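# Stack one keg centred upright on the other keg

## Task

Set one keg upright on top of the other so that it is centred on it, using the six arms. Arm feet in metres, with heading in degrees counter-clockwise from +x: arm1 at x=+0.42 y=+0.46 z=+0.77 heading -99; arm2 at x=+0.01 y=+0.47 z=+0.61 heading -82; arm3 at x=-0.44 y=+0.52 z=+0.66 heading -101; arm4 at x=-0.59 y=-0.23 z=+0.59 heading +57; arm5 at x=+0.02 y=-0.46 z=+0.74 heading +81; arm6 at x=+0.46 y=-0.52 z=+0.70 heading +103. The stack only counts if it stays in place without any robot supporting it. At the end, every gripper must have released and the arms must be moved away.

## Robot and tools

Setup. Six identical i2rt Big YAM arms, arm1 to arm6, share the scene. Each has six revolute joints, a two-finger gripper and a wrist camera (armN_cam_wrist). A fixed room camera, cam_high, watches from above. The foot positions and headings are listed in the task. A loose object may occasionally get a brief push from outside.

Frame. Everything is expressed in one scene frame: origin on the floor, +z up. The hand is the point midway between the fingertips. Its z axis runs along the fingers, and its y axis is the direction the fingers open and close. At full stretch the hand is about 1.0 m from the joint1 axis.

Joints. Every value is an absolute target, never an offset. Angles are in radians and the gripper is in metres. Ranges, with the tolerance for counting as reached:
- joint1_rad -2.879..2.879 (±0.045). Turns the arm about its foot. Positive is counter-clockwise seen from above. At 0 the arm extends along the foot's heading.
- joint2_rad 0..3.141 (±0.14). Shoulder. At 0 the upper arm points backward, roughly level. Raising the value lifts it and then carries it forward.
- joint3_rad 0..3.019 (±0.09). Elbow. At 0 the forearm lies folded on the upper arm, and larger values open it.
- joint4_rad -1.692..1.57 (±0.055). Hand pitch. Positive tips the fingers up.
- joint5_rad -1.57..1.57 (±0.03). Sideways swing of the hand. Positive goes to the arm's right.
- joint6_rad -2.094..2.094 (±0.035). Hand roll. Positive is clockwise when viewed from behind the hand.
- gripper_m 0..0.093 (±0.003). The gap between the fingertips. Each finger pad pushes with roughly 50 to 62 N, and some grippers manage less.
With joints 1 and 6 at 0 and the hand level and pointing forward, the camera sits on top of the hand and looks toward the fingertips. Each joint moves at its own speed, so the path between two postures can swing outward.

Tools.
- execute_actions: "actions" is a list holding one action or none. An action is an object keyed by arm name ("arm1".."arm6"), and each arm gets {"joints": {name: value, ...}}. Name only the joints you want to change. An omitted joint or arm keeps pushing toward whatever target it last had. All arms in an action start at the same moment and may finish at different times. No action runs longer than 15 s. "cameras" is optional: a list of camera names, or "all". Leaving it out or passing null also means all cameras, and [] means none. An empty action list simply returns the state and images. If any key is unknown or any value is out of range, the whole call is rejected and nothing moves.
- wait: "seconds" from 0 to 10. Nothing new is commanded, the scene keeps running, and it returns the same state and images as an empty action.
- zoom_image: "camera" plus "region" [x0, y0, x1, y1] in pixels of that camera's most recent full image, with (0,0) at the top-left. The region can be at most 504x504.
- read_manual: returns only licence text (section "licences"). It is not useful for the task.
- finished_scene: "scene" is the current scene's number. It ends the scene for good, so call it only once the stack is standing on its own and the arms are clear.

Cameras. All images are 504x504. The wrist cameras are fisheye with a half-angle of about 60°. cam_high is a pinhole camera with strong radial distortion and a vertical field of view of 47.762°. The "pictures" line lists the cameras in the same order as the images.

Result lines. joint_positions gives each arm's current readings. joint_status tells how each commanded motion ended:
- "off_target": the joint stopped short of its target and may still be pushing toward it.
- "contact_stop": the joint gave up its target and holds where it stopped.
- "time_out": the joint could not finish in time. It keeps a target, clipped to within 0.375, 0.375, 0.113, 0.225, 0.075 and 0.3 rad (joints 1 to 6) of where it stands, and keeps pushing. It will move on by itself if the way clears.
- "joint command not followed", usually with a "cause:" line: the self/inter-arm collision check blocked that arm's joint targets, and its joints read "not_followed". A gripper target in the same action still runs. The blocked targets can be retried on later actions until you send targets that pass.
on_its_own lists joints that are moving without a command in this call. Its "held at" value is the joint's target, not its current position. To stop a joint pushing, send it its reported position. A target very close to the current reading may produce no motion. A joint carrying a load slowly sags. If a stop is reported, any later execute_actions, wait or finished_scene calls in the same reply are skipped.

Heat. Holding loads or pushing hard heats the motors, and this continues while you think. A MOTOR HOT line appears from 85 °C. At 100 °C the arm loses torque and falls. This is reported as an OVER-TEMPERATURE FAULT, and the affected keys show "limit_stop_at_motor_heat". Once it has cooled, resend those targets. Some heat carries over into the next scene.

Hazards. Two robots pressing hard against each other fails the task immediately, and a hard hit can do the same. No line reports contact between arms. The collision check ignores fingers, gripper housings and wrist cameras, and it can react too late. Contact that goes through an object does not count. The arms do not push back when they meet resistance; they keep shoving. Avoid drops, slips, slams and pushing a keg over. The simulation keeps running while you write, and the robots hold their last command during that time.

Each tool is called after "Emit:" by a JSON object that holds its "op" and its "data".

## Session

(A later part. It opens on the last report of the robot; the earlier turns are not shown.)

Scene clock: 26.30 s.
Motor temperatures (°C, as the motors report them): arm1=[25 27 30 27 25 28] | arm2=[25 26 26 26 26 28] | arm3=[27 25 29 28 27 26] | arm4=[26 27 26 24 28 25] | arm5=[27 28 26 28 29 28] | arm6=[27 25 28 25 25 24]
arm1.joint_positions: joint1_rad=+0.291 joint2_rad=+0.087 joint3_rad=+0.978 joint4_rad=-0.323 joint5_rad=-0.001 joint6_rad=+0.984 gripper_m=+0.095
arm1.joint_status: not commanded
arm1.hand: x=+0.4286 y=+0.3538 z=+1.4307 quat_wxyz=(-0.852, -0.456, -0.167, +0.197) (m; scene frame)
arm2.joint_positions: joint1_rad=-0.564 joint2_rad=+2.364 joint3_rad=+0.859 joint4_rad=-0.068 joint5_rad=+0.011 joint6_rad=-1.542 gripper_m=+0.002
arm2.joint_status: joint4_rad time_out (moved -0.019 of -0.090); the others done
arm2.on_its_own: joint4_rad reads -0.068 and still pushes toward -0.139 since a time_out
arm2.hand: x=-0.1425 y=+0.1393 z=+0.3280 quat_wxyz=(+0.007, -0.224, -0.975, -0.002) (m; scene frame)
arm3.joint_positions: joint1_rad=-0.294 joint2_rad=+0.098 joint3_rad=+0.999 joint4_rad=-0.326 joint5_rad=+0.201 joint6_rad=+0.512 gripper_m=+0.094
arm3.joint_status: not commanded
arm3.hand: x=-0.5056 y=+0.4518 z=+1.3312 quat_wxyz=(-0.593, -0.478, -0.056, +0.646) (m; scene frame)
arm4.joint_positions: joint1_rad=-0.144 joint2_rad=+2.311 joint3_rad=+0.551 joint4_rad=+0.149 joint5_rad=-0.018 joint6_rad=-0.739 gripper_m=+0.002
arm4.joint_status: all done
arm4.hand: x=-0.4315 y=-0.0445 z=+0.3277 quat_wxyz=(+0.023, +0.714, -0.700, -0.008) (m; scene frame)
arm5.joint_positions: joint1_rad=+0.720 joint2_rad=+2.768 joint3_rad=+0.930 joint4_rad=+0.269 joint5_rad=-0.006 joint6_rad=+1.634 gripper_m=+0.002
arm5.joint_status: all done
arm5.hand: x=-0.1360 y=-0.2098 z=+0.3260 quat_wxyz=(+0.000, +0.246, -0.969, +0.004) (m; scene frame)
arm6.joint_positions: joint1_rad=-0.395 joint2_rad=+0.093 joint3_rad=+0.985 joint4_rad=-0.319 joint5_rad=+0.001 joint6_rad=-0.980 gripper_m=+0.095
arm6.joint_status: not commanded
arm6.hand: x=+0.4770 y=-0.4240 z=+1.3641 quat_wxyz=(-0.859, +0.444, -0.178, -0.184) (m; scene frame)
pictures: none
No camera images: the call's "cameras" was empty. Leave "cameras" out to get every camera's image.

Emit:
{"op": "execute_actions", "data": {"actions": [{"arm2":{"joints":{"joint2_rad":2.16,"joint3_rad":0.83,"joint4_rad":-0.139}},"arm5":{"joints":{"joint2_rad":2.585,"joint3_rad":0.853,"joint4_rad":0.239}},"arm4":{"joints":{"joint2_rad":2.11,"joint3_rad":0.491,"joint4_rad":0.123}}}], "cameras": ["arm2_cam_wrist","arm4_cam_wrist","cam_high"]}}

Scene clock: 27.33 s.
Motor temperatures (°C, as the motors report them): arm1=[25 27 30 27 25 28] | arm2=[25 26 26 26 26 28] | arm3=[27 25 29 28 27 26] | arm4=[26 28 26 24 28 25] | arm5=[27 28 26 28 29 28] | arm6=[27 25 28 25 25 24]
arm1.joint_positions: joint1_rad=+0.291 joint2_rad=+0.087 joint3_rad=+0.978 joint4_rad=-0.323 joint5_rad=-0.001 joint6_rad=+0.984 gripper_m=+0.095
arm1.joint_status: not commanded
arm1.hand: x=+0.4286 y=+0.3538 z=+1.4307 quat_wxyz=(-0.852, -0.456, -0.167, +0.197) (m; scene frame)
arm2.joint_positions: joint1_rad=-0.564 joint2_rad=+2.294 joint3_rad=+0.828 joint4_rad=-0.105 joint5_rad=+0.010 joint6_rad=-1.540 gripper_m=+0.002
arm2.joint_status: all done
arm2.hand: x=-0.1421 y=+0.1397 z=+0.3509 quat_wxyz=(+0.007, -0.225, -0.974, -0.001) (m; scene frame)
arm3.joint_positions: joint1_rad=-0.294 joint2_rad=+0.098 joint3_rad=+0.999 joint4_rad=-0.326 joint5_rad=+0.201 joint6_rad=+0.512 gripper_m=+0.094
arm3.joint_status: not commanded
arm3.hand: x=-0.5056 y=+0.4518 z=+1.3312 quat_wxyz=(-0.593, -0.478, -0.056, +0.646) (m; scene frame)
arm4.joint_positions: joint1_rad=-0.140 joint2_rad=+2.239 joint3_rad=+0.522 joint4_rad=+0.127 joint5_rad=-0.019 joint6_rad=-0.732 gripper_m=+0.002
arm4.joint_status: all done
arm4.hand: x=-0.4299 y=-0.0409 z=+0.3461 quat_wxyz=(+0.013, +0.714, -0.700, -0.009) (m; scene frame)
arm5.joint_positions: joint1_rad=+0.719 joint2_rad=+2.711 joint3_rad=+0.891 joint4_rad=+0.255 joint5_rad=+0.000 joint6_rad=+1.635 gripper_m=+0.002
arm5.joint_status: all done
arm5.hand: x=-0.1368 y=-0.2064 z=+0.3458 quat_wxyz=(-0.002, +0.245, -0.969, +0.001) (m; scene frame)
arm6.joint_positions: joint1_rad=-0.395 joint2_rad=+0.093 joint3_rad=+0.985 joint4_rad=-0.319 joint5_rad=+0.001 joint6_rad=-0.980 gripper_m=+0.095
arm6.joint_status: not commanded
arm6.hand: x=+0.4770 y=-0.4240 z=+1.3641 quat_wxyz=(-0.859, +0.444, -0.178, -0.184) (m; scene frame)
pictures: arm2_cam_wrist, arm4_cam_wrist, cam_high
Images, in order (width x height): arm2_cam_wrist 504x504, arm4_cam_wrist 504x504, cam_high 504x504.

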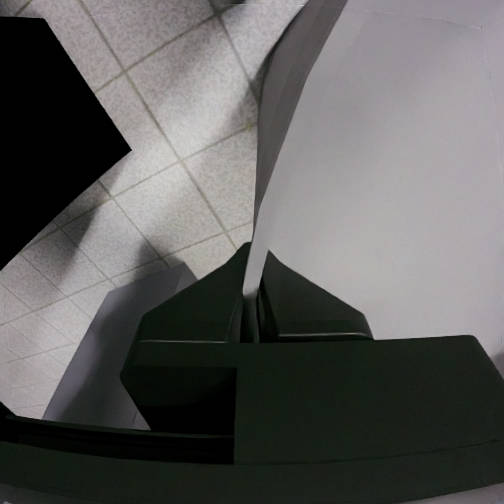

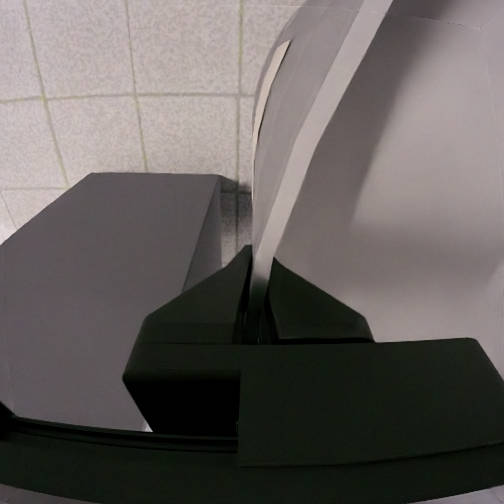

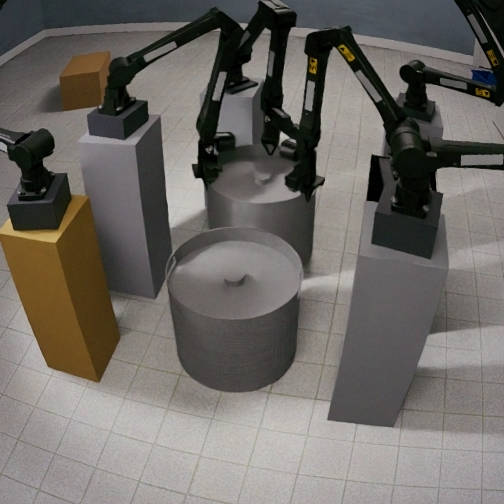

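Emit:
{"op": "execute_actions", "data": {"actions": [{"arm2":{"joints":{"joint2_rad":1.95,"joint3_rad":0.815,"joint4_rad":-0.249}},"arm5":{"joints":{"joint2_rad":2.38,"joint3_rad":0.73,"joint4_rad":0.181}},"arm4":{"joints":{"joint2_rad":1.86,"joint3_rad":0.45,"joint4_rad":-0.043}}}], "cameras": []}}

Emit:
{"op": "execute_actions", "data": {"actions": [{"arm2":{"joints":{"joint2_rad":1.80,"joint3_rad":0.81,"joint4_rad":-0.38}},"arm5":{"joints":{"joint2_rad":2.215,"joint3_rad":0.665,"joint4_rad":0.095}},"arm4":{"joints":{"joint2_rad":1.635,"joint3_rad":0.46,"joint4_rad":-0.247}}}], "cameras": []}}

Emit:
{"op": "execute_actions", "data": {"actions": [{"arm2":{"joints":{"joint2_rad":1.655,"joint3_rad":0.825,"joint4_rad":-0.524}},"arm5":{"joints":{"joint2_rad":2.04,"joint3_rad":0.62,"joint4_rad":-0.02}},"arm4":{"joints":{"joint2_rad":1.42,"joint3_rad":0.495,"joint4_rad":-0.471}}}], "cameras": ["cam_high"]}}

Scene clock: 29.07 s.
Motor temperatures (°C, as the motors report them): arm1=[25 27 30 27 25 28] | arm2=[25 26 26 26 26 28] | arm3=[27 25 29 28 27 26] | arm4=[26 28 26 24 28 25] | arm5=[27 29 26 28 29 28] | arm6=[27 25 28 25 25 24]
arm1.joint_positions: joint1_rad=+0.291 joint2_rad=+0.087 joint3_rad=+0.978 joint4_rad=-0.323 joint5_rad=-0.001 joint6_rad=+0.984 gripper_m=+0.095
arm1.joint_status: not commanded
arm1.hand: x=+0.4286 y=+0.3538 z=+1.4307 quat_wxyz=(-0.852, -0.456, -0.167, +0.197) (m; scene frame)
arm2.joint_positions: joint1_rad=-0.567 joint2_rad=+2.080 joint3_rad=+0.771 joint4_rad=-0.246 joint5_rad=+0.002 joint6_rad=-1.542 gripper_m=+0.002
arm2.joint_status: all done
arm2.hand: x=-0.1437 y=+0.1348 z=+0.4203 quat_wxyz=(+0.004, -0.225, -0.974, +0.008) (m; scene frame)
arm3.joint_positions: joint1_rad=-0.294 joint2_rad=+0.098 joint3_rad=+0.999 joint4_rad=-0.326 joint5_rad=+0.201 joint6_rad=+0.512 gripper_m=+0.094
arm3.joint_status: not commanded
arm3.hand: x=-0.5056 y=+0.4518 z=+1.3312 quat_wxyz=(-0.593, -0.478, -0.056, +0.646) (m; scene frame)
arm4.joint_positions: joint1_rad=-0.140 joint2_rad=+1.962 joint3_rad=+0.440 joint4_rad=-0.053 joint5_rad=-0.002 joint6_rad=-0.732 gripper_m=+0.002
arm4.joint_status: all done
arm4.hand: x=-0.4291 y=-0.0445 z=+0.4115 quat_wxyz=(+0.005, +0.714, -0.700, -0.001) (m; scene frame)
arm5.joint_positions: joint1_rad=+0.719 joint2_rad=+2.498 joint3_rad=+0.746 joint4_rad=+0.184 joint5_rad=-0.004 joint6_rad=+1.635 gripper_m=+0.002
arm5.joint_status: all done
arm5.hand: x=-0.1357 y=-0.2098 z=+0.4168 quat_wxyz=(-0.001, +0.245, -0.970, +0.003) (m; scene frame)
arm6.joint_positions: joint1_rad=-0.395 joint2_rad=+0.093 joint3_rad=+0.985 joint4_rad=-0.319 joint5_rad=+0.001 joint6_rad=-0.980 gripper_m=+0.095
arm6.joint_status: not commanded
arm6.hand: x=+0.4770 y=-0.4240 z=+1.3641 quat_wxyz=(-0.859, +0.444, -0.178, -0.184) (m; scene frame)
pictures: none
No camera images: the call's "cameras" was empty. Leave "cameras" out to get every camera's image.

Scene clock: 30.10 s.
Motor temperatures (°C, as the motors report them): arm1=[25 27 30 27 25 28] | arm2=[25 26 26 26 26 28] | arm3=[27 25 29 28 27 26] | arm4=[26 28 26 24 28 25] | arm5=[27 29 26 28 29 28] | arm6=[27 25 28 25 25 24]
arm1.joint_positions: joint1_rad=+0.291 joint2_rad=+0.087 joint3_rad=+0.978 joint4_rad=-0.323 joint5_rad=-0.001 joint6_rad=+0.984 gripper_m=+0.095
arm1.joint_status: not commanded
arm1.hand: x=+0.4286 y=+0.3538 z=+1.4307 quat_wxyz=(-0.852, -0.456, -0.167, +0.197) (m; scene frame)
arm2.joint_positions: joint1_rad=-0.568 joint2_rad=+1.928 joint3_rad=+0.751 joint4_rad=-0.377 joint5_rad=+0.004 joint6_rad=-1.544 gripper_m=+0.002
arm2.joint_status: all done
arm2.hand: x=-0.1439 y=+0.1353 z=+0.4699 quat_wxyz=(+0.005, -0.225, -0.974, +0.008) (m; scene frame)
arm3.joint_positions: joint1_rad=-0.294 joint2_rad=+0.098 joint3_rad=+0.999 joint4_rad=-0.326 joint5_rad=+0.201 joint6_rad=+0.512 gripper_m=+0.094
arm3.joint_status: not commanded
arm3.hand: x=-0.5056 y=+0.4518 z=+1.3312 quat_wxyz=(-0.593, -0.478, -0.056, +0.646) (m; scene frame)
arm4.joint_positions: joint1_rad=-0.140 joint2_rad=+1.741 joint3_rad=+0.423 joint4_rad=-0.256 joint5_rad=-0.005 joint6_rad=-0.732 gripper_m=+0.002
arm4.joint_status: all done
arm4.hand: x=-0.4287 y=-0.0431 z=+0.4607 quat_wxyz=(+0.004, +0.714, -0.700, -0.002) (m; scene frame)
arm5.joint_positions: joint1_rad=+0.719 joint2_rad=+2.336 joint3_rad=+0.669 joint4_rad=+0.101 joint5_rad=-0.004 joint6_rad=+1.636 gripper_m=+0.002
arm5.joint_status: all done
arm5.hand: x=-0.1363 y=-0.2093 z=+0.4655 quat_wxyz=(+0.000, +0.245, -0.970, +0.002) (m; scene frame)
arm6.joint_positions: joint1_rad=-0.395 joint2_rad=+0.093 joint3_rad=+0.985 joint4_rad=-0.319 joint5_rad=+0.001 joint6_rad=-0.980 gripper_m=+0.095
arm6.joint_status: not commanded
arm6.hand: x=+0.4770 y=-0.4240 z=+1.3641 quat_wxyz=(-0.859, +0.444, -0.178, -0.184) (m; scene frame)
pictures: none
No camera images: the call's "cameras" was empty. Leave "cameras" out to get every camera's image.

Scene clock: 31.03 s.
Motor temperatures (°C, as the motors report them): arm1=[25 27 30 27 25 28] | arm2=[25 27 26 26 26 28] | arm3=[27 25 29 28 27 26] | arm4=[26 28 26 24 28 25] | arm5=[27 29 26 28 29 28] | arm6=[27 25 28 25 25 24]
arm1.joint_positions: joint1_rad=+0.291 joint2_rad=+0.087 joint3_rad=+0.978 joint4_rad=-0.323 joint5_rad=-0.001 joint6_rad=+0.984 gripper_m=+0.095
arm1.joint_status: not commanded
arm1.hand: x=+0.4286 y=+0.3538 z=+1.4307 quat_wxyz=(-0.852, -0.456, -0.167, +0.197) (m; scene frame)
arm2.joint_positions: joint1_rad=-0.570 joint2_rad=+1.779 joint3_rad=+0.751 joint4_rad=-0.522 joint5_rad=+0.005 joint6_rad=-1.547 gripper_m=+0.002
arm2.joint_status: all done
arm2.hand: x=-0.1449 y=+0.1351 z=+0.5213 quat_wxyz=(+0.006, -0.225, -0.974, +0.010) (m; scene frame)
arm3.joint_positions: joint1_rad=-0.294 joint2_rad=+0.098 joint3_rad=+0.999 joint4_rad=-0.326 joint5_rad=+0.201 joint6_rad=+0.512 gripper_m=+0.094
arm3.joint_status: not commanded
arm3.hand: x=-0.5056 y=+0.4518 z=+1.3312 quat_wxyz=(-0.593, -0.478, -0.056, +0.646) (m; scene frame)
arm4.joint_positions: joint1_rad=-0.140 joint2_rad=+1.523 joint3_rad=+0.429 joint4_rad=-0.474 joint5_rad=-0.003 joint6_rad=-0.734 gripper_m=+0.002
arm4.joint_status: all done
arm4.hand: x=-0.4285 y=-0.0433 z=+0.5110 quat_wxyz=(+0.002, +0.714, -0.700, -0.001) (m; scene frame)
arm5.joint_positions: joint1_rad=+0.719 joint2_rad=+2.156 joint3_rad=+0.607 joint4_rad=-0.015 joint5_rad=-0.005 joint6_rad=+1.635 gripper_m=+0.002
arm5.joint_status: all done
arm5.hand: x=-0.1366 y=-0.2094 z=+0.5159 quat_wxyz=(+0.001, +0.245, -0.970, +0.001) (m; scene frame)
arm6.joint_positions: joint1_rad=-0.395 joint2_rad=+0.093 joint3_rad=+0.985 joint4_rad=-0.319 joint5_rad=+0.001 joint6_rad=-0.980 gripper_m=+0.095
arm6.joint_status: not commanded
arm6.hand: x=+0.4770 y=-0.4240 z=+1.3641 quat_wxyz=(-0.859, +0.444, -0.178, -0.184) (m; scene frame)
pictures: cam_high
Images, in order (width x height): cam_high 504x504.

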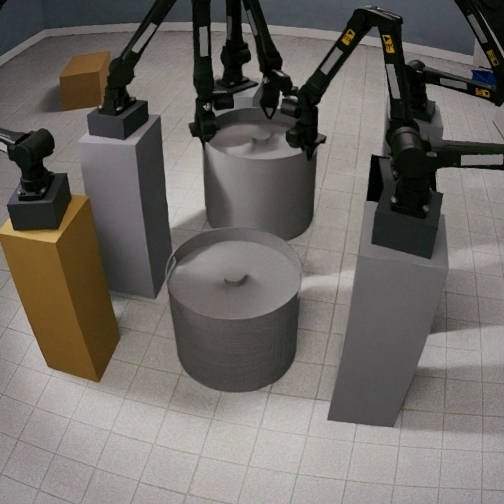

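Emit:
{"op": "execute_actions", "data": {"actions": [{"arm2":{"joints":{"joint2_rad":1.54,"joint3_rad":0.865,"joint4_rad":-0.676}},"arm5":{"joints":{"joint2_rad":1.86,"joint3_rad":0.61,"joint4_rad":-0.167}},"arm4":{"joints":{"joint2_rad":1.245,"joint3_rad":0.56,"joint4_rad":-0.692}}}], "cameras": []}}

Emit:
{"op": "execute_actions", "data": {"actions": [{"arm2":{"joints":{"joint2_rad":1.42,"joint3_rad":0.922,"joint4_rad":-0.831}},"arm5":{"joints":{"joint2_rad":1.675,"joint3_rad":0.615,"joint4_rad":-0.335}},"arm4":{"joints":{"joint2_rad":1.095,"joint3_rad":0.645,"joint4_rad":-0.901}}}], "cameras": []}}

Scene clock: 33.70 s.
Motor temperatures (°C, as the motors report them): arm1=[25 27 30 27 25 28] | arm2=[25 27 27 26 26 28] | arm3=[27 25 29 28 27 26] | arm4=[26 28 26 24 28 25] | arm5=[27 29 26 28 29 28] | arm6=[27 25 28 25 25 24]
arm1.joint_positions: joint1_rad=+0.291 joint2_rad=+0.087 joint3_rad=+0.978 joint4_rad=-0.323 joint5_rad=-0.001 joint6_rad=+0.984 gripper_m=+0.095
arm1.joint_status: not commanded
arm1.hand: x=+0.4286 y=+0.3538 z=+1.4307 quat_wxyz=(-0.852, -0.456, -0.167, +0.197) (m; scene frame)
arm2.joint_positions: joint1_rad=-0.577 joint2_rad=+1.653 joint3_rad=+0.763 joint4_rad=-0.651 joint5_rad=+0.006 joint6_rad=-1.557 gripper_m=+0.002
arm2.joint_status: joint3_rad time_out (moved +0.012 of +0.114); the others done
arm2.on_its_own: joint3_rad reads +0.763 and still pushes toward +0.865 since a time_out
arm2.hand: x=-0.1470 y=+0.1366 z=+0.5671 quat_wxyz=(+0.008, -0.223, -0.975, +0.014) (m; scene frame)
arm3.joint_positions: joint1_rad=-0.294 joint2_rad=+0.098 joint3_rad=+0.999 joint4_rad=-0.326 joint5_rad=+0.201 joint6_rad=+0.512 gripper_m=+0.094
arm3.joint_status: not commanded
arm3.hand: x=-0.5056 y=+0.4518 z=+1.3312 quat_wxyz=(-0.593, -0.478, -0.056, +0.646) (m; scene frame)
arm4.joint_positions: joint1_rad=-0.140 joint2_rad=+1.343 joint3_rad=+0.455 joint4_rad=-0.675 joint5_rad=-0.003 joint6_rad=-0.741 gripper_m=+0.002
arm4.joint_status: joint3_rad time_out (moved +0.026 of +0.131); the others done
arm4.on_its_own: joint3_rad reads +0.455 and still pushes toward +0.560 since a time_out
arm4.hand: x=-0.4297 y=-0.0447 z=+0.5568 quat_wxyz=(-0.001, +0.717, -0.697, -0.002) (m; scene frame)
arm5.joint_positions: joint1_rad=+0.719 joint2_rad=+1.981 joint3_rad=+0.576 joint4_rad=-0.163 joint5_rad=-0.006 joint6_rad=+1.630 gripper_m=+0.002
arm5.joint_status: all done
arm5.hand: x=-0.1376 y=-0.2082 z=+0.5632 quat_wxyz=(+0.000, +0.248, -0.969, +0.003) (m; scene frame)
arm6.joint_positions: joint1_rad=-0.395 joint2_rad=+0.093 joint3_rad=+0.985 joint4_rad=-0.319 joint5_rad=+0.001 joint6_rad=-0.980 gripper_m=+0.095
arm6.joint_status: not commanded
arm6.hand: x=+0.4770 y=-0.4240 z=+1.3641 quat_wxyz=(-0.859, +0.444, -0.178, -0.184) (m; scene frame)
pictures: none
No camera images: the call's "cameras" was empty. Leave "cameras" out to get every camera's image.

not run: a stop came earlier in this reply.

Emit:
{"op": "execute_actions", "data": {"actions": [{"arm2":{"joints":{"joint2_rad":1.40,"joint3_rad":0.95,"joint4_rad":-0.88}},"arm5":{"joints":{"joint2_rad":1.615,"joint3_rad":0.625,"joint4_rad":-0.395}},"arm4":{"joints":{"joint2_rad":1.06,"joint3_rad":0.685,"joint4_rad":-0.965}}}], "cameras": []}}

Scene clock: 36.70 s.
Motor temperatures (°C, as the motors report them): arm1=[25 27 30 27 25 28] | arm2=[25 27 28 26 26 28] | arm3=[27 25 29 28 27 26] | arm4=[26 28 28 24 28 25] | arm5=[27 29 26 28 29 28] | arm6=[27 25 28 25 25 24]
arm1.joint_positions: joint1_rad=+0.291 joint2_rad=+0.087 joint3_rad=+0.978 joint4_rad=-0.323 joint5_rad=-0.001 joint6_rad=+0.984 gripper_m=+0.095
arm1.joint_status: not commanded
arm1.hand: x=+0.4286 y=+0.3538 z=+1.4307 quat_wxyz=(-0.852, -0.456, -0.167, +0.197) (m; scene frame)
arm2.joint_positions: joint1_rad=-0.579 joint2_rad=+1.505 joint3_rad=+0.820 joint4_rad=-0.854 joint5_rad=+0.006 joint6_rad=-1.560 gripper_m=+0.002
arm2.joint_status: joint3_rad time_out (moved +0.057 of +0.187); the others done
arm2.on_its_own: joint3_rad reads +0.820 and still pushes toward +0.933 since a time_out
arm2.hand: x=-0.1472 y=+0.1369 z=+0.6326 quat_wxyz=(+0.008, -0.222, -0.975, +0.015) (m; scene frame)
arm3.joint_positions: joint1_rad=-0.294 joint2_rad=+0.098 joint3_rad=+0.999 joint4_rad=-0.326 joint5_rad=+0.201 joint6_rad=+0.512 gripper_m=+0.094
arm3.joint_status: not commanded
arm3.hand: x=-0.5056 y=+0.4518 z=+1.3312 quat_wxyz=(-0.593, -0.478, -0.056, +0.646) (m; scene frame)
arm4.joint_positions: joint1_rad=-0.140 joint2_rad=+1.156 joint3_rad=+0.538 joint4_rad=-0.943 joint5_rad=-0.001 joint6_rad=-0.743 gripper_m=+0.002
arm4.joint_status: joint3_rad time_out (moved +0.084 of +0.230); the others done
arm4.on_its_own: joint3_rad reads +0.538 and still pushes toward +0.651 since a time_out
arm4.hand: x=-0.4292 y=-0.0448 z=+0.6215 quat_wxyz=(-0.002, +0.717, -0.697, -0.001) (m; scene frame)
arm5.joint_positions: joint1_rad=+0.720 joint2_rad=+1.736 joint3_rad=+0.562 joint4_rad=-0.394 joint5_rad=-0.004 joint6_rad=+1.628 gripper_m=+0.002
arm5.joint_status: all done
arm5.hand: x=-0.1386 y=-0.2073 z=+0.6297 quat_wxyz=(+0.000, +0.249, -0.968, +0.003) (m; scene frame)
arm6.joint_positions: joint1_rad=-0.395 joint2_rad=+0.093 joint3_rad=+0.985 joint4_rad=-0.319 joint5_rad=+0.001 joint6_rad=-0.980 gripper_m=+0.095
arm6.joint_status: not commanded
arm6.hand: x=+0.4770 y=-0.4240 z=+1.3641 quat_wxyz=(-0.859, +0.444, -0.178, -0.184) (m; scene frame)
pictures: none
No camera images: the call's "cameras" was empty. Leave "cameras" out to get every camera's image.

Emit:
{"op": "execute_actions", "data": {"actions": [{"arm2":{"joints":{"joint2_rad":1.26,"joint3_rad":1.115,"joint4_rad":-1.165}},"arm5":{"joints":{"joint2_rad":1.32,"joint3_rad":0.715,"joint4_rad":-0.74}},"arm4":{"joints":{"joint2_rad":0.91,"joint3_rad":0.93,"joint4_rad":-1.325}}}], "cameras": []}}

Emit:
{"op": "execute_actions", "data": {"actions": [], "cameras": ["cam_high"]}}

Scene clock: 39.70 s.
Motor temperatures (°C, as the motors report them): arm1=[25 27 30 27 25 28] | arm2=[25 27 30 26 26 28] | arm3=[27 25 29 28 27 26] | arm4=[26 28 30 24 28 25] | arm5=[27 29 27 28 29 28] | arm6=[27 25 29 25 25 24]
arm1.joint_positions: joint1_rad=+0.291 joint2_rad=+0.087 joint3_rad=+0.978 joint4_rad=-0.323 joint5_rad=-0.001 joint6_rad=+0.984 gripper_m=+0.095
arm1.joint_status: not commanded
arm1.hand: x=+0.4286 y=+0.3538 z=+1.4307 quat_wxyz=(-0.852, -0.456, -0.167, +0.197) (m; scene frame)
arm2.joint_positions: joint1_rad=-0.579 joint2_rad=+1.364 joint3_rad=+0.961 joint4_rad=-1.133 joint5_rad=+0.009 joint6_rad=-1.563 gripper_m=+0.002
arm2.joint_status: joint3_rad time_out (moved +0.141 of +0.295); the others done
arm2.on_its_own: joint3_rad reads +0.961 and still pushes toward +1.073 since a time_out
arm2.hand: x=-0.1483 y=+0.1354 z=+0.7268 quat_wxyz=(+0.010, -0.221, -0.975, +0.016) (m; scene frame)
arm3.joint_positions: joint1_rad=-0.294 joint2_rad=+0.098 joint3_rad=+0.999 joint4_rad=-0.326 joint5_rad=+0.201 joint6_rad=+0.512 gripper_m=+0.094
arm3.joint_status: not commanded
arm3.hand: x=-0.5056 y=+0.4518 z=+1.3312 quat_wxyz=(-0.593, -0.478, -0.056, +0.646) (m; scene frame)
arm4.joint_positions: joint1_rad=-0.145 joint2_rad=+1.006 joint3_rad=+0.723 joint4_rad=-1.296 joint5_rad=-0.004 joint6_rad=-0.747 gripper_m=+0.002
arm4.joint_status: joint3_rad time_out (moved +0.185 of +0.392); the others done
arm4.on_its_own: joint3_rad reads +0.723 and still pushes toward +0.839 since a time_out (your +0.930 is given up)
arm4.hand: x=-0.4309 y=-0.0478 z=+0.7185 quat_wxyz=(+0.007, +0.717, -0.697, -0.001) (m; scene frame)
arm5.joint_positions: joint1_rad=+0.726 joint2_rad=+1.420 joint3_rad=+0.590 joint4_rad=-0.715 joint5_rad=-0.013 joint6_rad=+1.631 gripper_m=+0.002
arm5.joint_status: joint3_rad time_out (moved +0.028 of +0.153); the others done
arm5.on_its_own: joint3_rad reads +0.590 and still pushes toward +0.703 since a time_out
arm5.hand: x=-0.1404 y=-0.2111 z=+0.7226 quat_wxyz=(+0.007, +0.251, -0.968, -0.006) (m; scene frame)
arm6.joint_positions: joint1_rad=-0.395 joint2_rad=+0.093 joint3_rad=+0.985 joint4_rad=-0.319 joint5_rad=+0.001 joint6_rad=-0.980 gripper_m=+0.095
arm6.joint_status: not commanded
arm6.hand: x=+0.4770 y=-0.4240 z=+1.3641 quat_wxyz=(-0.859, +0.444, -0.178, -0.184) (m; scene frame)
pictures: none
No camera images: the call's "cameras" was empty. Leave "cameras" out to get every camera's image.

not run: a stop came earlier in this reply.

Emit:
{"op": "execute_actions", "data": {"actions": [{"arm2":{"joints":{"joint1_rad":-0.299,"joint6_rad":-1.266,"joint2_rad":1.174,"joint3_rad":1.0,"joint4_rad":-1.16}},"arm5":{"joints":{"joint1_rad":0.384,"joint6_rad":1.297,"joint2_rad":1.265,"joint3_rad":0.64,"joint4_rad":-0.74}},"arm4":{"joints":{"joint1_rad":-0.353,"joint6_rad":-0.948,"joint2_rad":1.135,"joint3_rad":1.09,"joint4_rad":-1.227}}}], "cameras": ["cam_high","arm4_cam_wrist"]}}

Scene clock: 43.50 s.
Motor temperatures (°C, as the motors report them): arm1=[25 27 30 27 25 28] | arm2=[25 27 31 26 26 28] | arm3=[27 25 29 28 27 26] | arm4=[26 28 32 24 28 25] | arm5=[27 29 29 28 29 28] | arm6=[27 25 29 25 25 24]
arm1.joint_positions: joint1_rad=+0.291 joint2_rad=+0.087 joint3_rad=+0.978 joint4_rad=-0.323 joint5_rad=-0.001 joint6_rad=+0.984 gripper_m=+0.095
arm1.joint_status: not commanded
arm1.hand: x=+0.4286 y=+0.3538 z=+1.4307 quat_wxyz=(-0.852, -0.456, -0.167, +0.197) (m; scene frame)
arm2.joint_positions: joint1_rad=-0.294 joint2_rad=+1.281 joint3_rad=+0.874 joint4_rad=-1.148 joint5_rad=-0.001 joint6_rad=-1.269 gripper_m=+0.002
arm2.joint_status: joint3_rad time_out (moved -0.087 of +0.039); the others done
arm2.on_its_own: joint3_rad reads +0.874 and still pushes toward +0.989 since a time_out
arm2.hand: x=-0.0407 y=+0.1405 z=+0.7229 quat_wxyz=(+0.001, -0.225, -0.974, +0.008) (m; scene frame)
arm3.joint_positions: joint1_rad=-0.294 joint2_rad=+0.098 joint3_rad=+0.999 joint4_rad=-0.326 joint5_rad=+0.201 joint6_rad=+0.512 gripper_m=+0.094
arm3.joint_status: not commanded
arm3.hand: x=-0.5056 y=+0.4518 z=+1.3312 quat_wxyz=(-0.593, -0.478, -0.056, +0.646) (m; scene frame)
arm4.joint_positions: joint1_rad=-0.362 joint2_rad=+1.258 joint3_rad=+0.888 joint4_rad=-1.210 joint5_rad=-0.002 joint6_rad=-0.949 gripper_m=+0.002
arm4.joint_status: joint3_rad time_out (moved +0.165 of +0.367); the others done
arm4.on_its_own: joint3_rad reads +0.888 and still pushes toward +1.001 since a time_out
arm4.hand: x=-0.3287 y=-0.0375 z=+0.7119 quat_wxyz=(+0.006, +0.712, -0.703, -0.001) (m; scene frame)
arm5.joint_positions: joint1_rad=+0.388 joint2_rad=+1.368 joint3_rad=+0.528 joint4_rad=-0.742 joint5_rad=-0.004 joint6_rad=+1.308 gripper_m=+0.002
arm5.joint_status: joint3_rad time_out (moved -0.062 of +0.050); the others done
arm5.on_its_own: joint3_rad reads +0.528 and still pushes toward +0.640 since a time_out
arm5.hand: x=-0.0399 y=-0.2027 z=+0.7205 quat_wxyz=(-0.001, +0.243, -0.970, +0.009) (m; scene frame)
arm6.joint_positions: joint1_rad=-0.395 joint2_rad=+0.093 joint3_rad=+0.985 joint4_rad=-0.319 joint5_rad=+0.001 joint6_rad=-0.980 gripper_m=+0.095
arm6.joint_status: not commanded
arm6.hand: x=+0.4770 y=-0.4240 z=+1.3641 quat_wxyz=(-0.859, +0.444, -0.178, -0.184) (m; scene frame)
pictures: arm4_cam_wrist, cam_high
Images, in order (width x height): arm4_cam_wrist 504x504, cam_high 504x504.

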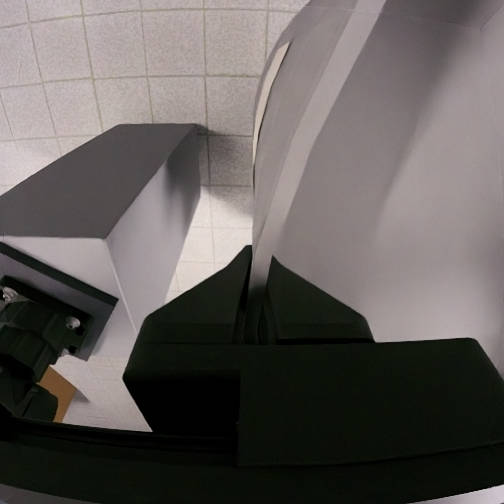

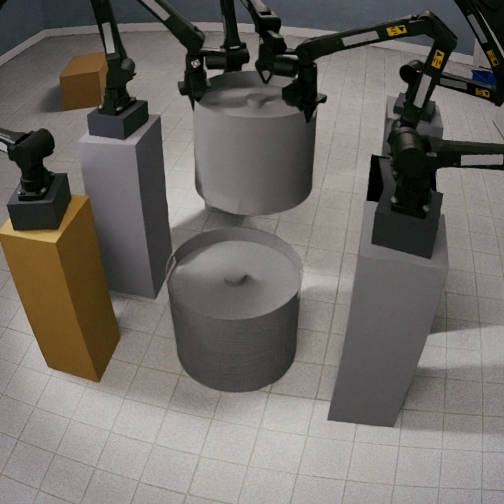

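Emit:
{"op": "execute_actions", "data": {"actions": [{"arm2":{"joints":{"joint1_rad":0.005,"joint6_rad":-0.962,"joint2_rad":1.15,"joint3_rad":0.965,"joint4_rad":-1.16}},"arm5":{"joints":{"joint1_rad":0.017,"joint6_rad":0.93,"joint2_rad":1.27,"joint3_rad":0.66,"joint4_rad":-0.74}},"arm4":{"joints":{"joint1_rad":-0.479,"joint6_rad":-1.074,"joint2_rad":1.32,"joint3_rad":1.325,"joint4_rad":-1.22}}}], "cameras": []}}

Scene clock: 46.30 s.
Motor temperatures (°C, as the motors report them): arm1=[25 27 30 27 25 28] | arm2=[25 27 32 26 26 28] | arm3=[27 25 29 28 27 26] | arm4=[26 28 34 24 28 25] | arm5=[27 29 30 28 29 28] | arm6=[27 25 29 25 25 24]
arm1.joint_positions: joint1_rad=+0.291 joint2_rad=+0.087 joint3_rad=+0.978 joint4_rad=-0.323 joint5_rad=-0.001 joint6_rad=+0.984 gripper_m=+0.095
arm1.joint_status: not commanded
arm1.hand: x=+0.4286 y=+0.3538 z=+1.4307 quat_wxyz=(-0.852, -0.456, -0.167, +0.197) (m; scene frame)
arm2.joint_positions: joint1_rad=+0.012 joint2_rad=+1.256 joint3_rad=+0.848 joint4_rad=-1.135 joint5_rad=+0.006 joint6_rad=-0.956 gripper_m=+0.002
arm2.joint_status: joint3_rad time_out (moved -0.027 of +0.091); the others done
arm2.on_its_own: joint3_rad reads +0.848 and still pushes toward +0.960 since a time_out
arm2.hand: x=+0.0590 y=+0.1471 z=+0.7206 quat_wxyz=(-0.001, -0.228, -0.973, +0.014) (m; scene frame)
arm3.joint_positions: joint1_rad=-0.294 joint2_rad=+0.098 joint3_rad=+0.999 joint4_rad=-0.326 joint5_rad=+0.201 joint6_rad=+0.512 gripper_m=+0.094
arm3.joint_status: not commanded
arm3.hand: x=-0.5056 y=+0.4518 z=+1.3312 quat_wxyz=(-0.593, -0.478, -0.056, +0.646) (m; scene frame)
arm4.joint_positions: joint1_rad=-0.488 joint2_rad=+1.478 joint3_rad=+1.110 joint4_rad=-1.211 joint5_rad=-0.002 joint6_rad=-1.072 gripper_m=+0.002
arm4.joint_status: joint2_rad time_out (moved +0.220 of +0.062); joint3_rad time_out (moved +0.222 of +0.437); the others done
arm4.on_its_own: joint2_rad reads +1.478 and still pushes toward +1.320 since a time_out; joint3_rad reads +1.110 and still pushes toward +1.223 since a time_out (your +1.325 is given up)
arm4.hand: x=-0.2326 y=-0.0307 z=+0.7142 quat_wxyz=(+0.006, +0.710, -0.704, -0.002) (m; scene frame)
arm5.joint_positions: joint1_rad=+0.018 joint2_rad=+1.371 joint3_rad=+0.528 joint4_rad=-0.730 joint5_rad=-0.005 joint6_rad=+0.945 gripper_m=+0.002
arm5.joint_status: joint3_rad time_out (moved +0.000 of +0.132); the others done
arm5.on_its_own: joint3_rad reads +0.528 and still pushes toward +0.640 since a time_out
arm5.hand: x=+0.0575 y=-0.1963 z=+0.7203 quat_wxyz=(+0.000, +0.239, -0.971, +0.004) (m; scene frame)
arm6.joint_positions: joint1_rad=-0.395 joint2_rad=+0.093 joint3_rad=+0.985 joint4_rad=-0.319 joint5_rad=+0.001 joint6_rad=-0.980 gripper_m=+0.095
arm6.joint_status: not commanded
arm6.hand: x=+0.4770 y=-0.4240 z=+1.3641 quat_wxyz=(-0.859, +0.444, -0.178, -0.184) (m; scene frame)
pictures: none
No camera images: the call's "cameras" was empty. Leave "cameras" out to get every camera's image.

Emit:
{"op": "execute_actions", "data": {"actions": [{"arm2":{"joints":{"joint1_rad":0.303,"joint6_rad":-0.664,"joint2_rad":1.205,"joint3_rad":1.03,"joint4_rad":-1.155}},"arm5":{"joints":{"joint1_rad":-0.302,"joint6_rad":0.611,"joint2_rad":1.36,"joint3_rad":0.77,"joint4_rad":-0.743}},"arm4":{"joints":{"joint1_rad":-0.56,"joint6_rad":-1.155,"joint2_rad":1.515,"joint3_rad":1.615,"joint4_rad":-1.268}}}], "cameras": ["cam_high"]}}

Scene clock: 49.07 s.
Motor temperatures (°C, as the motors report them): arm1=[25 27 30 27 25 28] | arm2=[25 27 33 26 26 28] | arm3=[27 25 29 28 27 26] | arm4=[26 29 36 24 28 25] | arm5=[27 29 31 28 29 28] | arm6=[27 25 29 25 25 24]
arm1.joint_positions: joint1_rad=+0.291 joint2_rad=+0.087 joint3_rad=+0.978 joint4_rad=-0.323 joint5_rad=-0.001 joint6_rad=+0.984 gripper_m=+0.095
arm1.joint_status: not commanded
arm1.hand: x=+0.4286 y=+0.3538 z=+1.4307 quat_wxyz=(-0.852, -0.456, -0.167, +0.197) (m; scene frame)
arm2.joint_positions: joint1_rad=+0.311 joint2_rad=+1.314 joint3_rad=+0.889 joint4_rad=-1.124 joint5_rad=+0.009 joint6_rad=-0.657 gripper_m=+0.002
arm2.joint_status: joint3_rad time_out (moved +0.041 of +0.182); the others done
arm2.on_its_own: joint3_rad reads +0.889 and still pushes toward +1.002 since a time_out
arm2.hand: x=+0.1593 y=+0.1591 z=+0.7169 quat_wxyz=(-0.002, -0.228, -0.973, +0.012) (m; scene frame)
arm3.joint_positions: joint1_rad=-0.294 joint2_rad=+0.098 joint3_rad=+0.999 joint4_rad=-0.326 joint5_rad=+0.201 joint6_rad=+0.512 gripper_m=+0.094
arm3.joint_status: not commanded
arm3.hand: x=-0.5056 y=+0.4518 z=+1.3312 quat_wxyz=(-0.593, -0.478, -0.056, +0.646) (m; scene frame)
arm4.joint_positions: joint1_rad=-0.567 joint2_rad=+1.708 joint3_rad=+1.389 joint4_rad=-1.266 joint5_rad=-0.002 joint6_rad=-1.154 gripper_m=+0.002
arm4.joint_status: joint2_rad time_out (moved +0.230 of +0.037); joint3_rad time_out (moved +0.279 of +0.505); the others done
arm4.on_its_own: joint2_rad reads +1.708 and still pushes toward +1.515 since a time_out; joint3_rad reads +1.389 and still pushes toward +1.502 since a time_out (your +1.615 is given up)
arm4.hand: x=-0.1349 y=-0.0214 z=+0.7140 quat_wxyz=(+0.009, +0.711, -0.703, -0.003) (m; scene frame)
arm5.joint_positions: joint1_rad=-0.304 joint2_rad=+1.483 joint3_rad=+0.634 joint4_rad=-0.729 joint5_rad=-0.003 joint6_rad=+0.620 gripper_m=+0.002
arm5.joint_status: joint3_rad time_out (moved +0.106 of +0.242); the others done
arm5.on_its_own: joint3_rad reads +0.634 and still pushes toward +0.746 since a time_out
arm5.hand: x=+0.1573 y=-0.1856 z=+0.7180 quat_wxyz=(+0.001, +0.241, -0.970, +0.006) (m; scene frame)
arm6.joint_positions: joint1_rad=-0.395 joint2_rad=+0.093 joint3_rad=+0.985 joint4_rad=-0.319 joint5_rad=+0.001 joint6_rad=-0.980 gripper_m=+0.095
arm6.joint_status: not commanded
arm6.hand: x=+0.4770 y=-0.4240 z=+1.3641 quat_wxyz=(-0.859, +0.444, -0.178, -0.184) (m; scene frame)
pictures: cam_high
Images, in order (width x height): cam_high 504x504.

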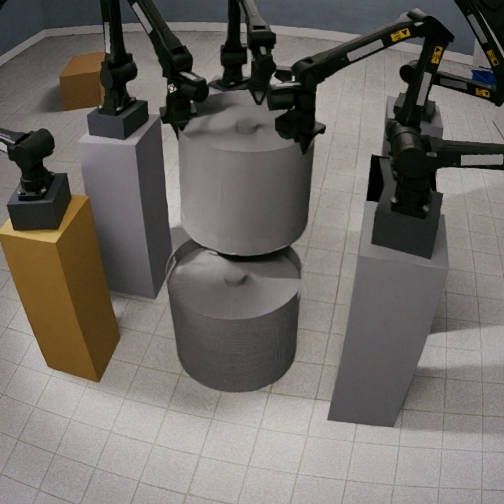

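Emit:
{"op": "execute_actions", "data": {"actions": [{"arm2":{"joints":{"joint1_rad":0.54,"joint6_rad":-0.422,"joint2_rad":1.305,"joint3_rad":1.15,"joint4_rad":-1.155}},"arm5":{"joints":{"joint1_rad":-0.531,"joint6_rad":0.382,"joint2_rad":1.465,"joint3_rad":0.945,"joint4_rad":-0.772}},"arm4":{"joints":{"joint1_rad":-0.617,"joint6_rad":-1.212,"joint2_rad":1.715,"joint3_rad":1.975,"joint4_rad":-1.371}}}], "cameras": []}}

Scene clock: 52.37 s.
Motor temperatures (°C, as the motors report them): arm1=[25 27 30 27 25 28] | arm2=[25 27 34 26 26 28] | arm3=[27 25 29 28 27 26] | arm4=[26 30 38 24 28 25] | arm5=[27 29 33 28 29 28] | arm6=[27 25 29 25 25 24]
arm1.joint_positions: joint1_rad=+0.291 joint2_rad=+0.087 joint3_rad=+0.978 joint4_rad=-0.323 joint5_rad=-0.001 joint6_rad=+0.984 gripper_m=+0.095
arm1.joint_status: not commanded
arm1.hand: x=+0.4286 y=+0.3538 z=+1.4307 quat_wxyz=(-0.852, -0.456, -0.167, +0.197) (m; scene frame)
arm2.joint_positions: joint1_rad=+0.550 joint2_rad=+1.432 joint3_rad=+1.007 joint4_rad=-1.132 joint5_rad=+0.008 joint6_rad=-0.419 gripper_m=+0.002
arm2.joint_status: joint3_rad time_out (moved +0.118 of +0.261); the others done
arm2.on_its_own: joint3_rad reads +1.007 and still pushes toward +1.120 since a time_out
arm2.hand: x=+0.2566 y=+0.1698 z=+0.7173 quat_wxyz=(-0.001, -0.228, -0.974, +0.008) (m; scene frame)
arm3.joint_positions: joint1_rad=-0.294 joint2_rad=+0.098 joint3_rad=+0.999 joint4_rad=-0.326 joint5_rad=+0.201 joint6_rad=+0.512 gripper_m=+0.094
arm3.joint_status: not commanded
arm3.hand: x=-0.5056 y=+0.4518 z=+1.3312 quat_wxyz=(-0.593, -0.478, -0.056, +0.646) (m; scene frame)
arm4.joint_positions: joint1_rad=-0.624 joint2_rad=+1.938 joint3_rad=+1.725 joint4_rad=-1.370 joint5_rad=+0.000 joint6_rad=-1.212 gripper_m=+0.002
arm4.joint_status: joint2_rad time_out (moved +0.230 of +0.007); joint3_rad time_out (moved +0.336 of +0.586); the others done
arm4.on_its_own: joint2_rad reads +1.938 and still pushes toward +1.715 since a time_out; joint3_rad reads +1.725 and still pushes toward +1.844 since a time_out (your +1.975 is given up)
arm4.hand: x=-0.0386 y=-0.0144 z=+0.7159 quat_wxyz=(+0.008, +0.712, -0.702, -0.002) (m; scene frame)
arm5.joint_positions: joint1_rad=-0.532 joint2_rad=+1.620 joint3_rad=+0.806 joint4_rad=-0.764 joint5_rad=-0.001 joint6_rad=+0.388 gripper_m=+0.002
arm5.joint_status: joint2_rad time_out (moved +0.136 of -0.018); joint3_rad time_out (moved +0.172 of +0.311); the others done
arm5.on_its_own: joint2_rad reads +1.620 and still pushes toward +1.465 since a time_out; joint3_rad reads +0.806 and still pushes toward +0.918 since a time_out
arm5.hand: x=+0.2557 y=-0.1765 z=+0.7195 quat_wxyz=(+0.000, +0.243, -0.970, +0.006) (m; scene frame)
arm6.joint_positions: joint1_rad=-0.395 joint2_rad=+0.093 joint3_rad=+0.985 joint4_rad=-0.319 joint5_rad=+0.001 joint6_rad=-0.980 gripper_m=+0.095
arm6.joint_status: not commanded
arm6.hand: x=+0.4770 y=-0.4240 z=+1.3641 quat_wxyz=(-0.859, +0.444, -0.178, -0.184) (m; scene frame)
pictures: none
No camera images: the call's "cameras" was empty. Leave "cameras" out to get every camera's image.

Emit:
{"op": "execute_actions", "data": {"actions": [{"arm2":{"joints":{"joint1_rad":0.725,"joint6_rad":-0.237,"joint2_rad":1.44,"joint3_rad":1.325,"joint4_rad":-1.17}},"arm5":{"joints":{"joint1_rad":-0.691,"joint6_rad":0.222,"joint2_rad":1.585,"joint3_rad":1.175,"joint4_rad":-0.835}},"arm4":{"joints":{"joint1_rad":-0.655,"joint6_rad":-1.253,"joint2_rad":1.99,"joint3_rad":2.49,"joint4_rad":-1.568}}}], "cameras": ["arm2_cam_wrist","arm4_cam_wrist","arm5_cam_wrist","cam_high"]}}

Scene clock: 55.67 s.
Motor temperatures (°C, as the motors report them): arm1=[25 27 30 27 25 28] | arm2=[25 27 35 26 27 28] | arm3=[27 25 29 28 27 26] | arm4=[26 31 39 24 28 25] | arm5=[27 30 34 28 29 28] | arm6=[27 25 29 25 25 24]
arm1.joint_positions: joint1_rad=+0.291 joint2_rad=+0.087 joint3_rad=+0.978 joint4_rad=-0.323 joint5_rad=-0.001 joint6_rad=+0.984 gripper_m=+0.095
arm1.joint_status: not commanded
arm1.hand: x=+0.4286 y=+0.3538 z=+1.4307 quat_wxyz=(-0.852, -0.456, -0.167, +0.197) (m; scene frame)
arm2.joint_positions: joint1_rad=+0.730 joint2_rad=+1.592 joint3_rad=+1.178 joint4_rad=-1.156 joint5_rad=+0.012 joint6_rad=-0.236 gripper_m=+0.002
arm2.joint_status: joint2_rad time_out (moved +0.160 of +0.008); joint3_rad time_out (moved +0.171 of +0.318); the others done
arm2.on_its_own: joint2_rad reads +1.592 and still pushes toward +1.440 since a time_out; joint3_rad reads +1.178 and still pushes toward +1.291 since a time_out
arm2.hand: x=+0.3515 y=+0.1799 z=+0.7135 quat_wxyz=(+0.004, -0.230, -0.973, +0.006) (m; scene frame)
arm3.joint_positions: joint1_rad=-0.294 joint2_rad=+0.098 joint3_rad=+0.999 joint4_rad=-0.326 joint5_rad=+0.201 joint6_rad=+0.512 gripper_m=+0.094
arm3.joint_status: not commanded
arm3.hand: x=-0.5056 y=+0.4518 z=+1.3312 quat_wxyz=(-0.593, -0.478, -0.056, +0.646) (m; scene frame)
arm4.joint_positions: joint1_rad=-0.662 joint2_rad=+2.218 joint3_rad=+2.184 joint4_rad=-1.554 joint5_rad=+0.002 joint6_rad=-1.251 gripper_m=+0.002
arm4.joint_status: joint2_rad time_out (moved +0.280 of +0.052); joint3_rad time_out (moved +0.459 of +0.765); the others done
arm4.on_its_own: joint2_rad reads +2.218 and still pushes toward +1.990 since a time_out; joint3_rad reads +2.184 and still pushes toward +2.303 since a time_out (your +2.490 is given up)
arm4.hand: x=+0.0546 y=-0.0064 z=+0.7157 quat_wxyz=(+0.010, +0.712, -0.702, -0.003) (m; scene frame)
arm5.joint_positions: joint1_rad=-0.686 joint2_rad=+1.782 joint3_rad=+1.025 joint4_rad=-0.831 joint5_rad=-0.003 joint6_rad=+0.234 gripper_m=+0.002
arm5.joint_status: joint2_rad time_out (moved +0.163 of -0.035); joint3_rad time_out (moved +0.220 of +0.369); the others done
arm5.on_its_own: joint2_rad reads +1.782 and still pushes toward +1.585 since a time_out; joint3_rad reads +1.025 and still pushes toward +1.138 since a time_out
arm5.hand: x=+0.3504 y=-0.1677 z=+0.7167 quat_wxyz=(+0.006, +0.243, -0.970, +0.007) (m; scene frame)
arm6.joint_positions: joint1_rad=-0.395 joint2_rad=+0.093 joint3_rad=+0.985 joint4_rad=-0.319 joint5_rad=+0.001 joint6_rad=-0.980 gripper_m=+0.095
arm6.joint_status: not commanded
arm6.hand: x=+0.4770 y=-0.4240 z=+1.3641 quat_wxyz=(-0.859, +0.444, -0.178, -0.184) (m; scene frame)
pictures: arm2_cam_wrist, arm4_cam_wrist, arm5_cam_wrist, cam_high
Images, in order (width x height): arm2_cam_wrist 504x504, arm4_cam_wrist 504x504, arm5_cam_wrist 504x504, cam_high 504x504.

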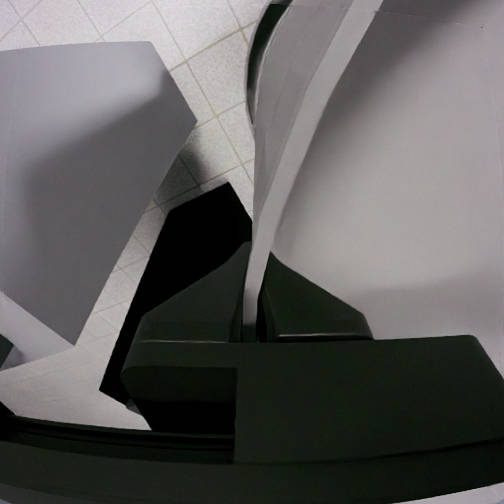

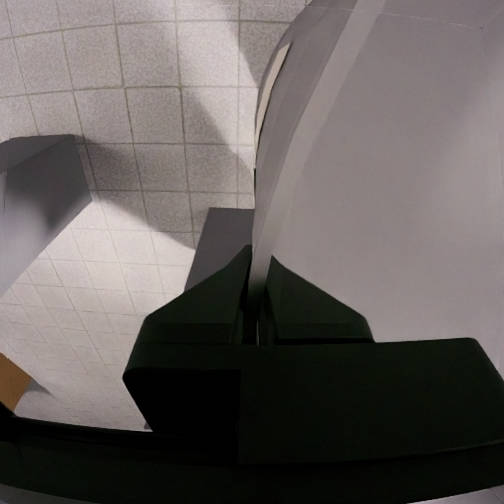

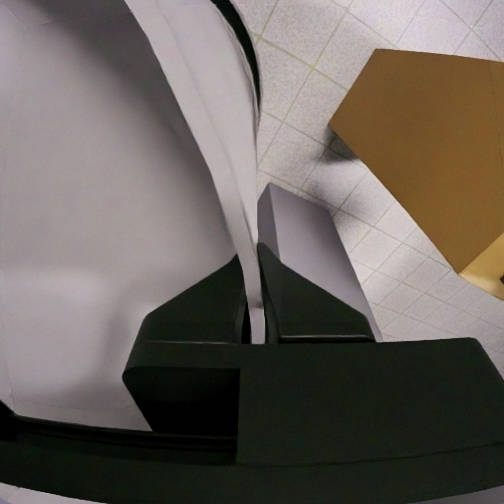

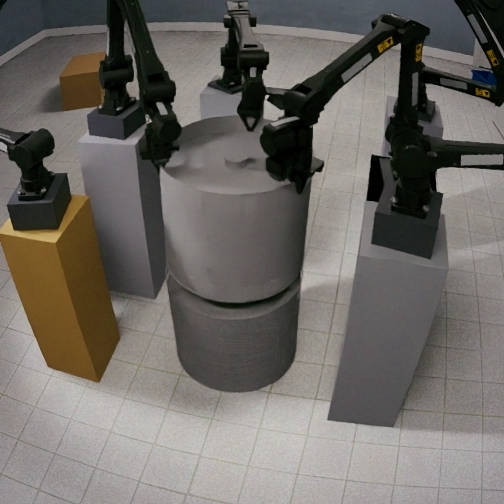

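Emit:
{"op": "execute_actions", "data": {"actions": [{"arm2":{"joints":{"joint1_rad":0.76,"joint6_rad":-0.205,"joint2_rad":1.50,"joint3_rad":1.32,"joint4_rad":-1.10}},"arm5":{"joints":{"joint1_rad":-0.72,"joint6_rad":0.195,"joint2_rad":1.65,"joint3_rad":1.20,"joint4_rad":-0.78}},"arm4":{"joints":{"joint1_rad":-0.66,"joint6_rad":-1.26,"joint2_rad":2.07,"joint3_rad":2.55,"joint4_rad":-1.545}}}], "cameras": ["arm2_cam_wrist","arm4_cam_wrist","arm5_cam_wrist","cam_high"]}}

Scene clock: 58.63 s.
Motor temperatures (°C, as the motors report them): arm1=[25 27 30 27 25 28] | arm2=[25 28 36 26 27 28] | arm3=[27 25 29 28 27 26] | arm4=[26 32 41 24 28 25] | arm5=[27 30 35 28 29 28] | arm6=[27 25 29 25 25 24]
arm1.joint_positions: joint1_rad=+0.291 joint2_rad=+0.087 joint3_rad=+0.978 joint4_rad=-0.323 joint5_rad=-0.001 joint6_rad=+0.984 gripper_m=+0.095
arm1.joint_status: not commanded
arm1.hand: x=+0.4286 y=+0.3538 z=+1.4307 quat_wxyz=(-0.852, -0.456, -0.167, +0.197) (m; scene frame)
arm2.joint_positions: joint1_rad=+0.749 joint2_rad=+1.661 joint3_rad=+1.178 joint4_rad=-1.086 joint5_rad=+0.016 joint6_rad=-0.205 gripper_m=+0.002
arm2.joint_status: joint2_rad time_out (moved +0.069 of -0.092); joint3_rad time_out (moved +0.000 of +0.142); the others done
arm2.on_its_own: joint2_rad reads +1.661 and still pushes toward +1.500 since a time_out; joint3_rad reads +1.178 and still pushes toward +1.291 since a time_out
arm2.hand: x=+0.3677 y=+0.1768 z=+0.6837 quat_wxyz=(+0.004, -0.235, -0.972, +0.008) (m; scene frame)
arm3.joint_positions: joint1_rad=-0.294 joint2_rad=+0.098 joint3_rad=+0.999 joint4_rad=-0.326 joint5_rad=+0.201 joint6_rad=+0.512 gripper_m=+0.094
arm3.joint_status: not commanded
arm3.hand: x=-0.5056 y=+0.4518 z=+1.3312 quat_wxyz=(-0.593, -0.478, -0.056, +0.646) (m; scene frame)
arm4.joint_positions: joint1_rad=-0.665 joint2_rad=+2.275 joint3_rad=+2.213 joint4_rad=-1.531 joint5_rad=+0.005 joint6_rad=-1.245 gripper_m=+0.002
arm4.joint_status: joint2_rad time_out (moved +0.058 of -0.148); joint3_rad time_out (moved +0.029 of +0.366); the others done
arm4.on_its_own: joint2_rad reads +2.275 and still pushes toward +2.070 since a time_out; joint3_rad reads +2.213 and still pushes toward +2.330 since a time_out (your +2.550 is given up)
arm4.hand: x=+0.0673 y=-0.0043 z=+0.6881 quat_wxyz=(+0.013, +0.709, -0.705, -0.003) (m; scene frame)
arm5.joint_positions: joint1_rad=-0.703 joint2_rad=+1.849 joint3_rad=+1.028 joint4_rad=-0.770 joint5_rad=+0.001 joint6_rad=+0.229 gripper_m=+0.002
arm5.joint_status: joint2_rad time_out (moved +0.066 of -0.132); joint3_rad time_out (moved +0.003 of +0.175); the others done
arm5.on_its_own: joint2_rad reads +1.849 and still pushes toward +1.650 since a time_out; joint3_rad reads +1.028 and still pushes toward +1.141 since a time_out
arm5.hand: x=+0.3601 y=-0.1703 z=+0.6892 quat_wxyz=(+0.006, +0.237, -0.971, +0.009) (m; scene frame)
arm6.joint_positions: joint1_rad=-0.395 joint2_rad=+0.093 joint3_rad=+0.985 joint4_rad=-0.319 joint5_rad=+0.001 joint6_rad=-0.980 gripper_m=+0.095
arm6.joint_status: not commanded
arm6.hand: x=+0.4770 y=-0.4240 z=+1.3641 quat_wxyz=(-0.859, +0.444, -0.178, -0.184) (m; scene frame)
pictures: arm2_cam_wrist, arm4_cam_wrist, arm5_cam_wrist, cam_high
Images, in order (width x height): arm2_cam_wrist 504x504, arm4_cam_wrist 504x504, arm5_cam_wrist 504x504, cam_high 504x504.

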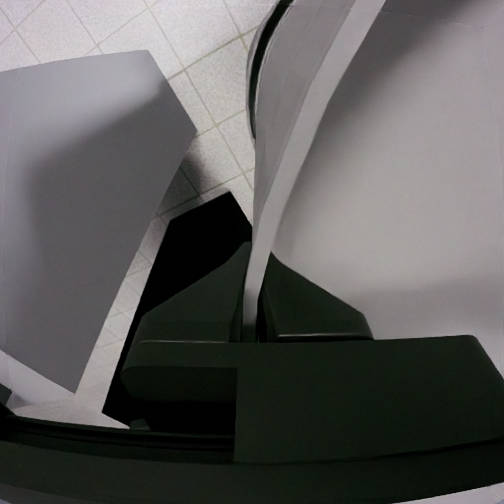

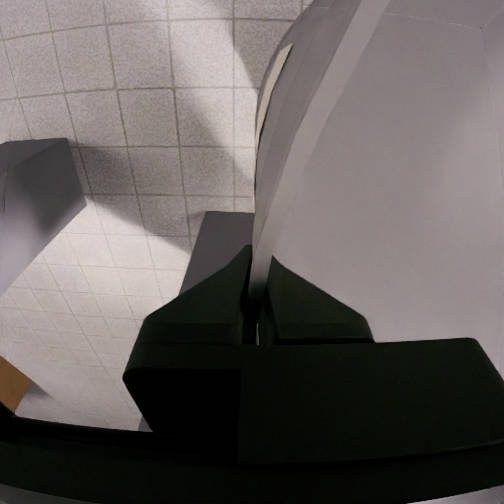

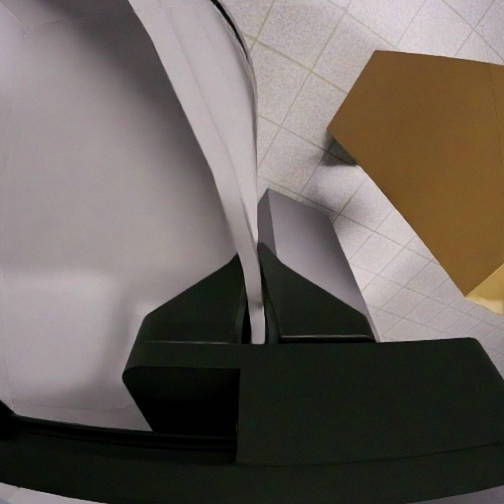

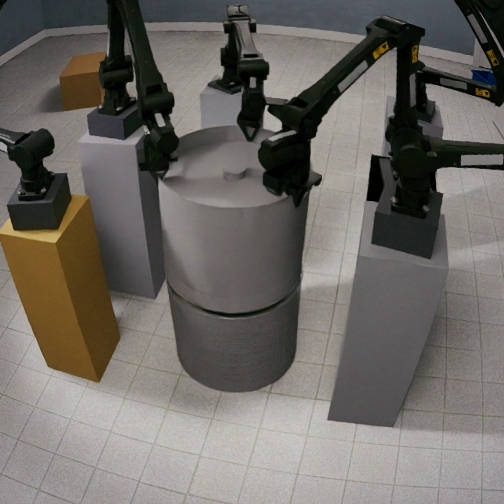

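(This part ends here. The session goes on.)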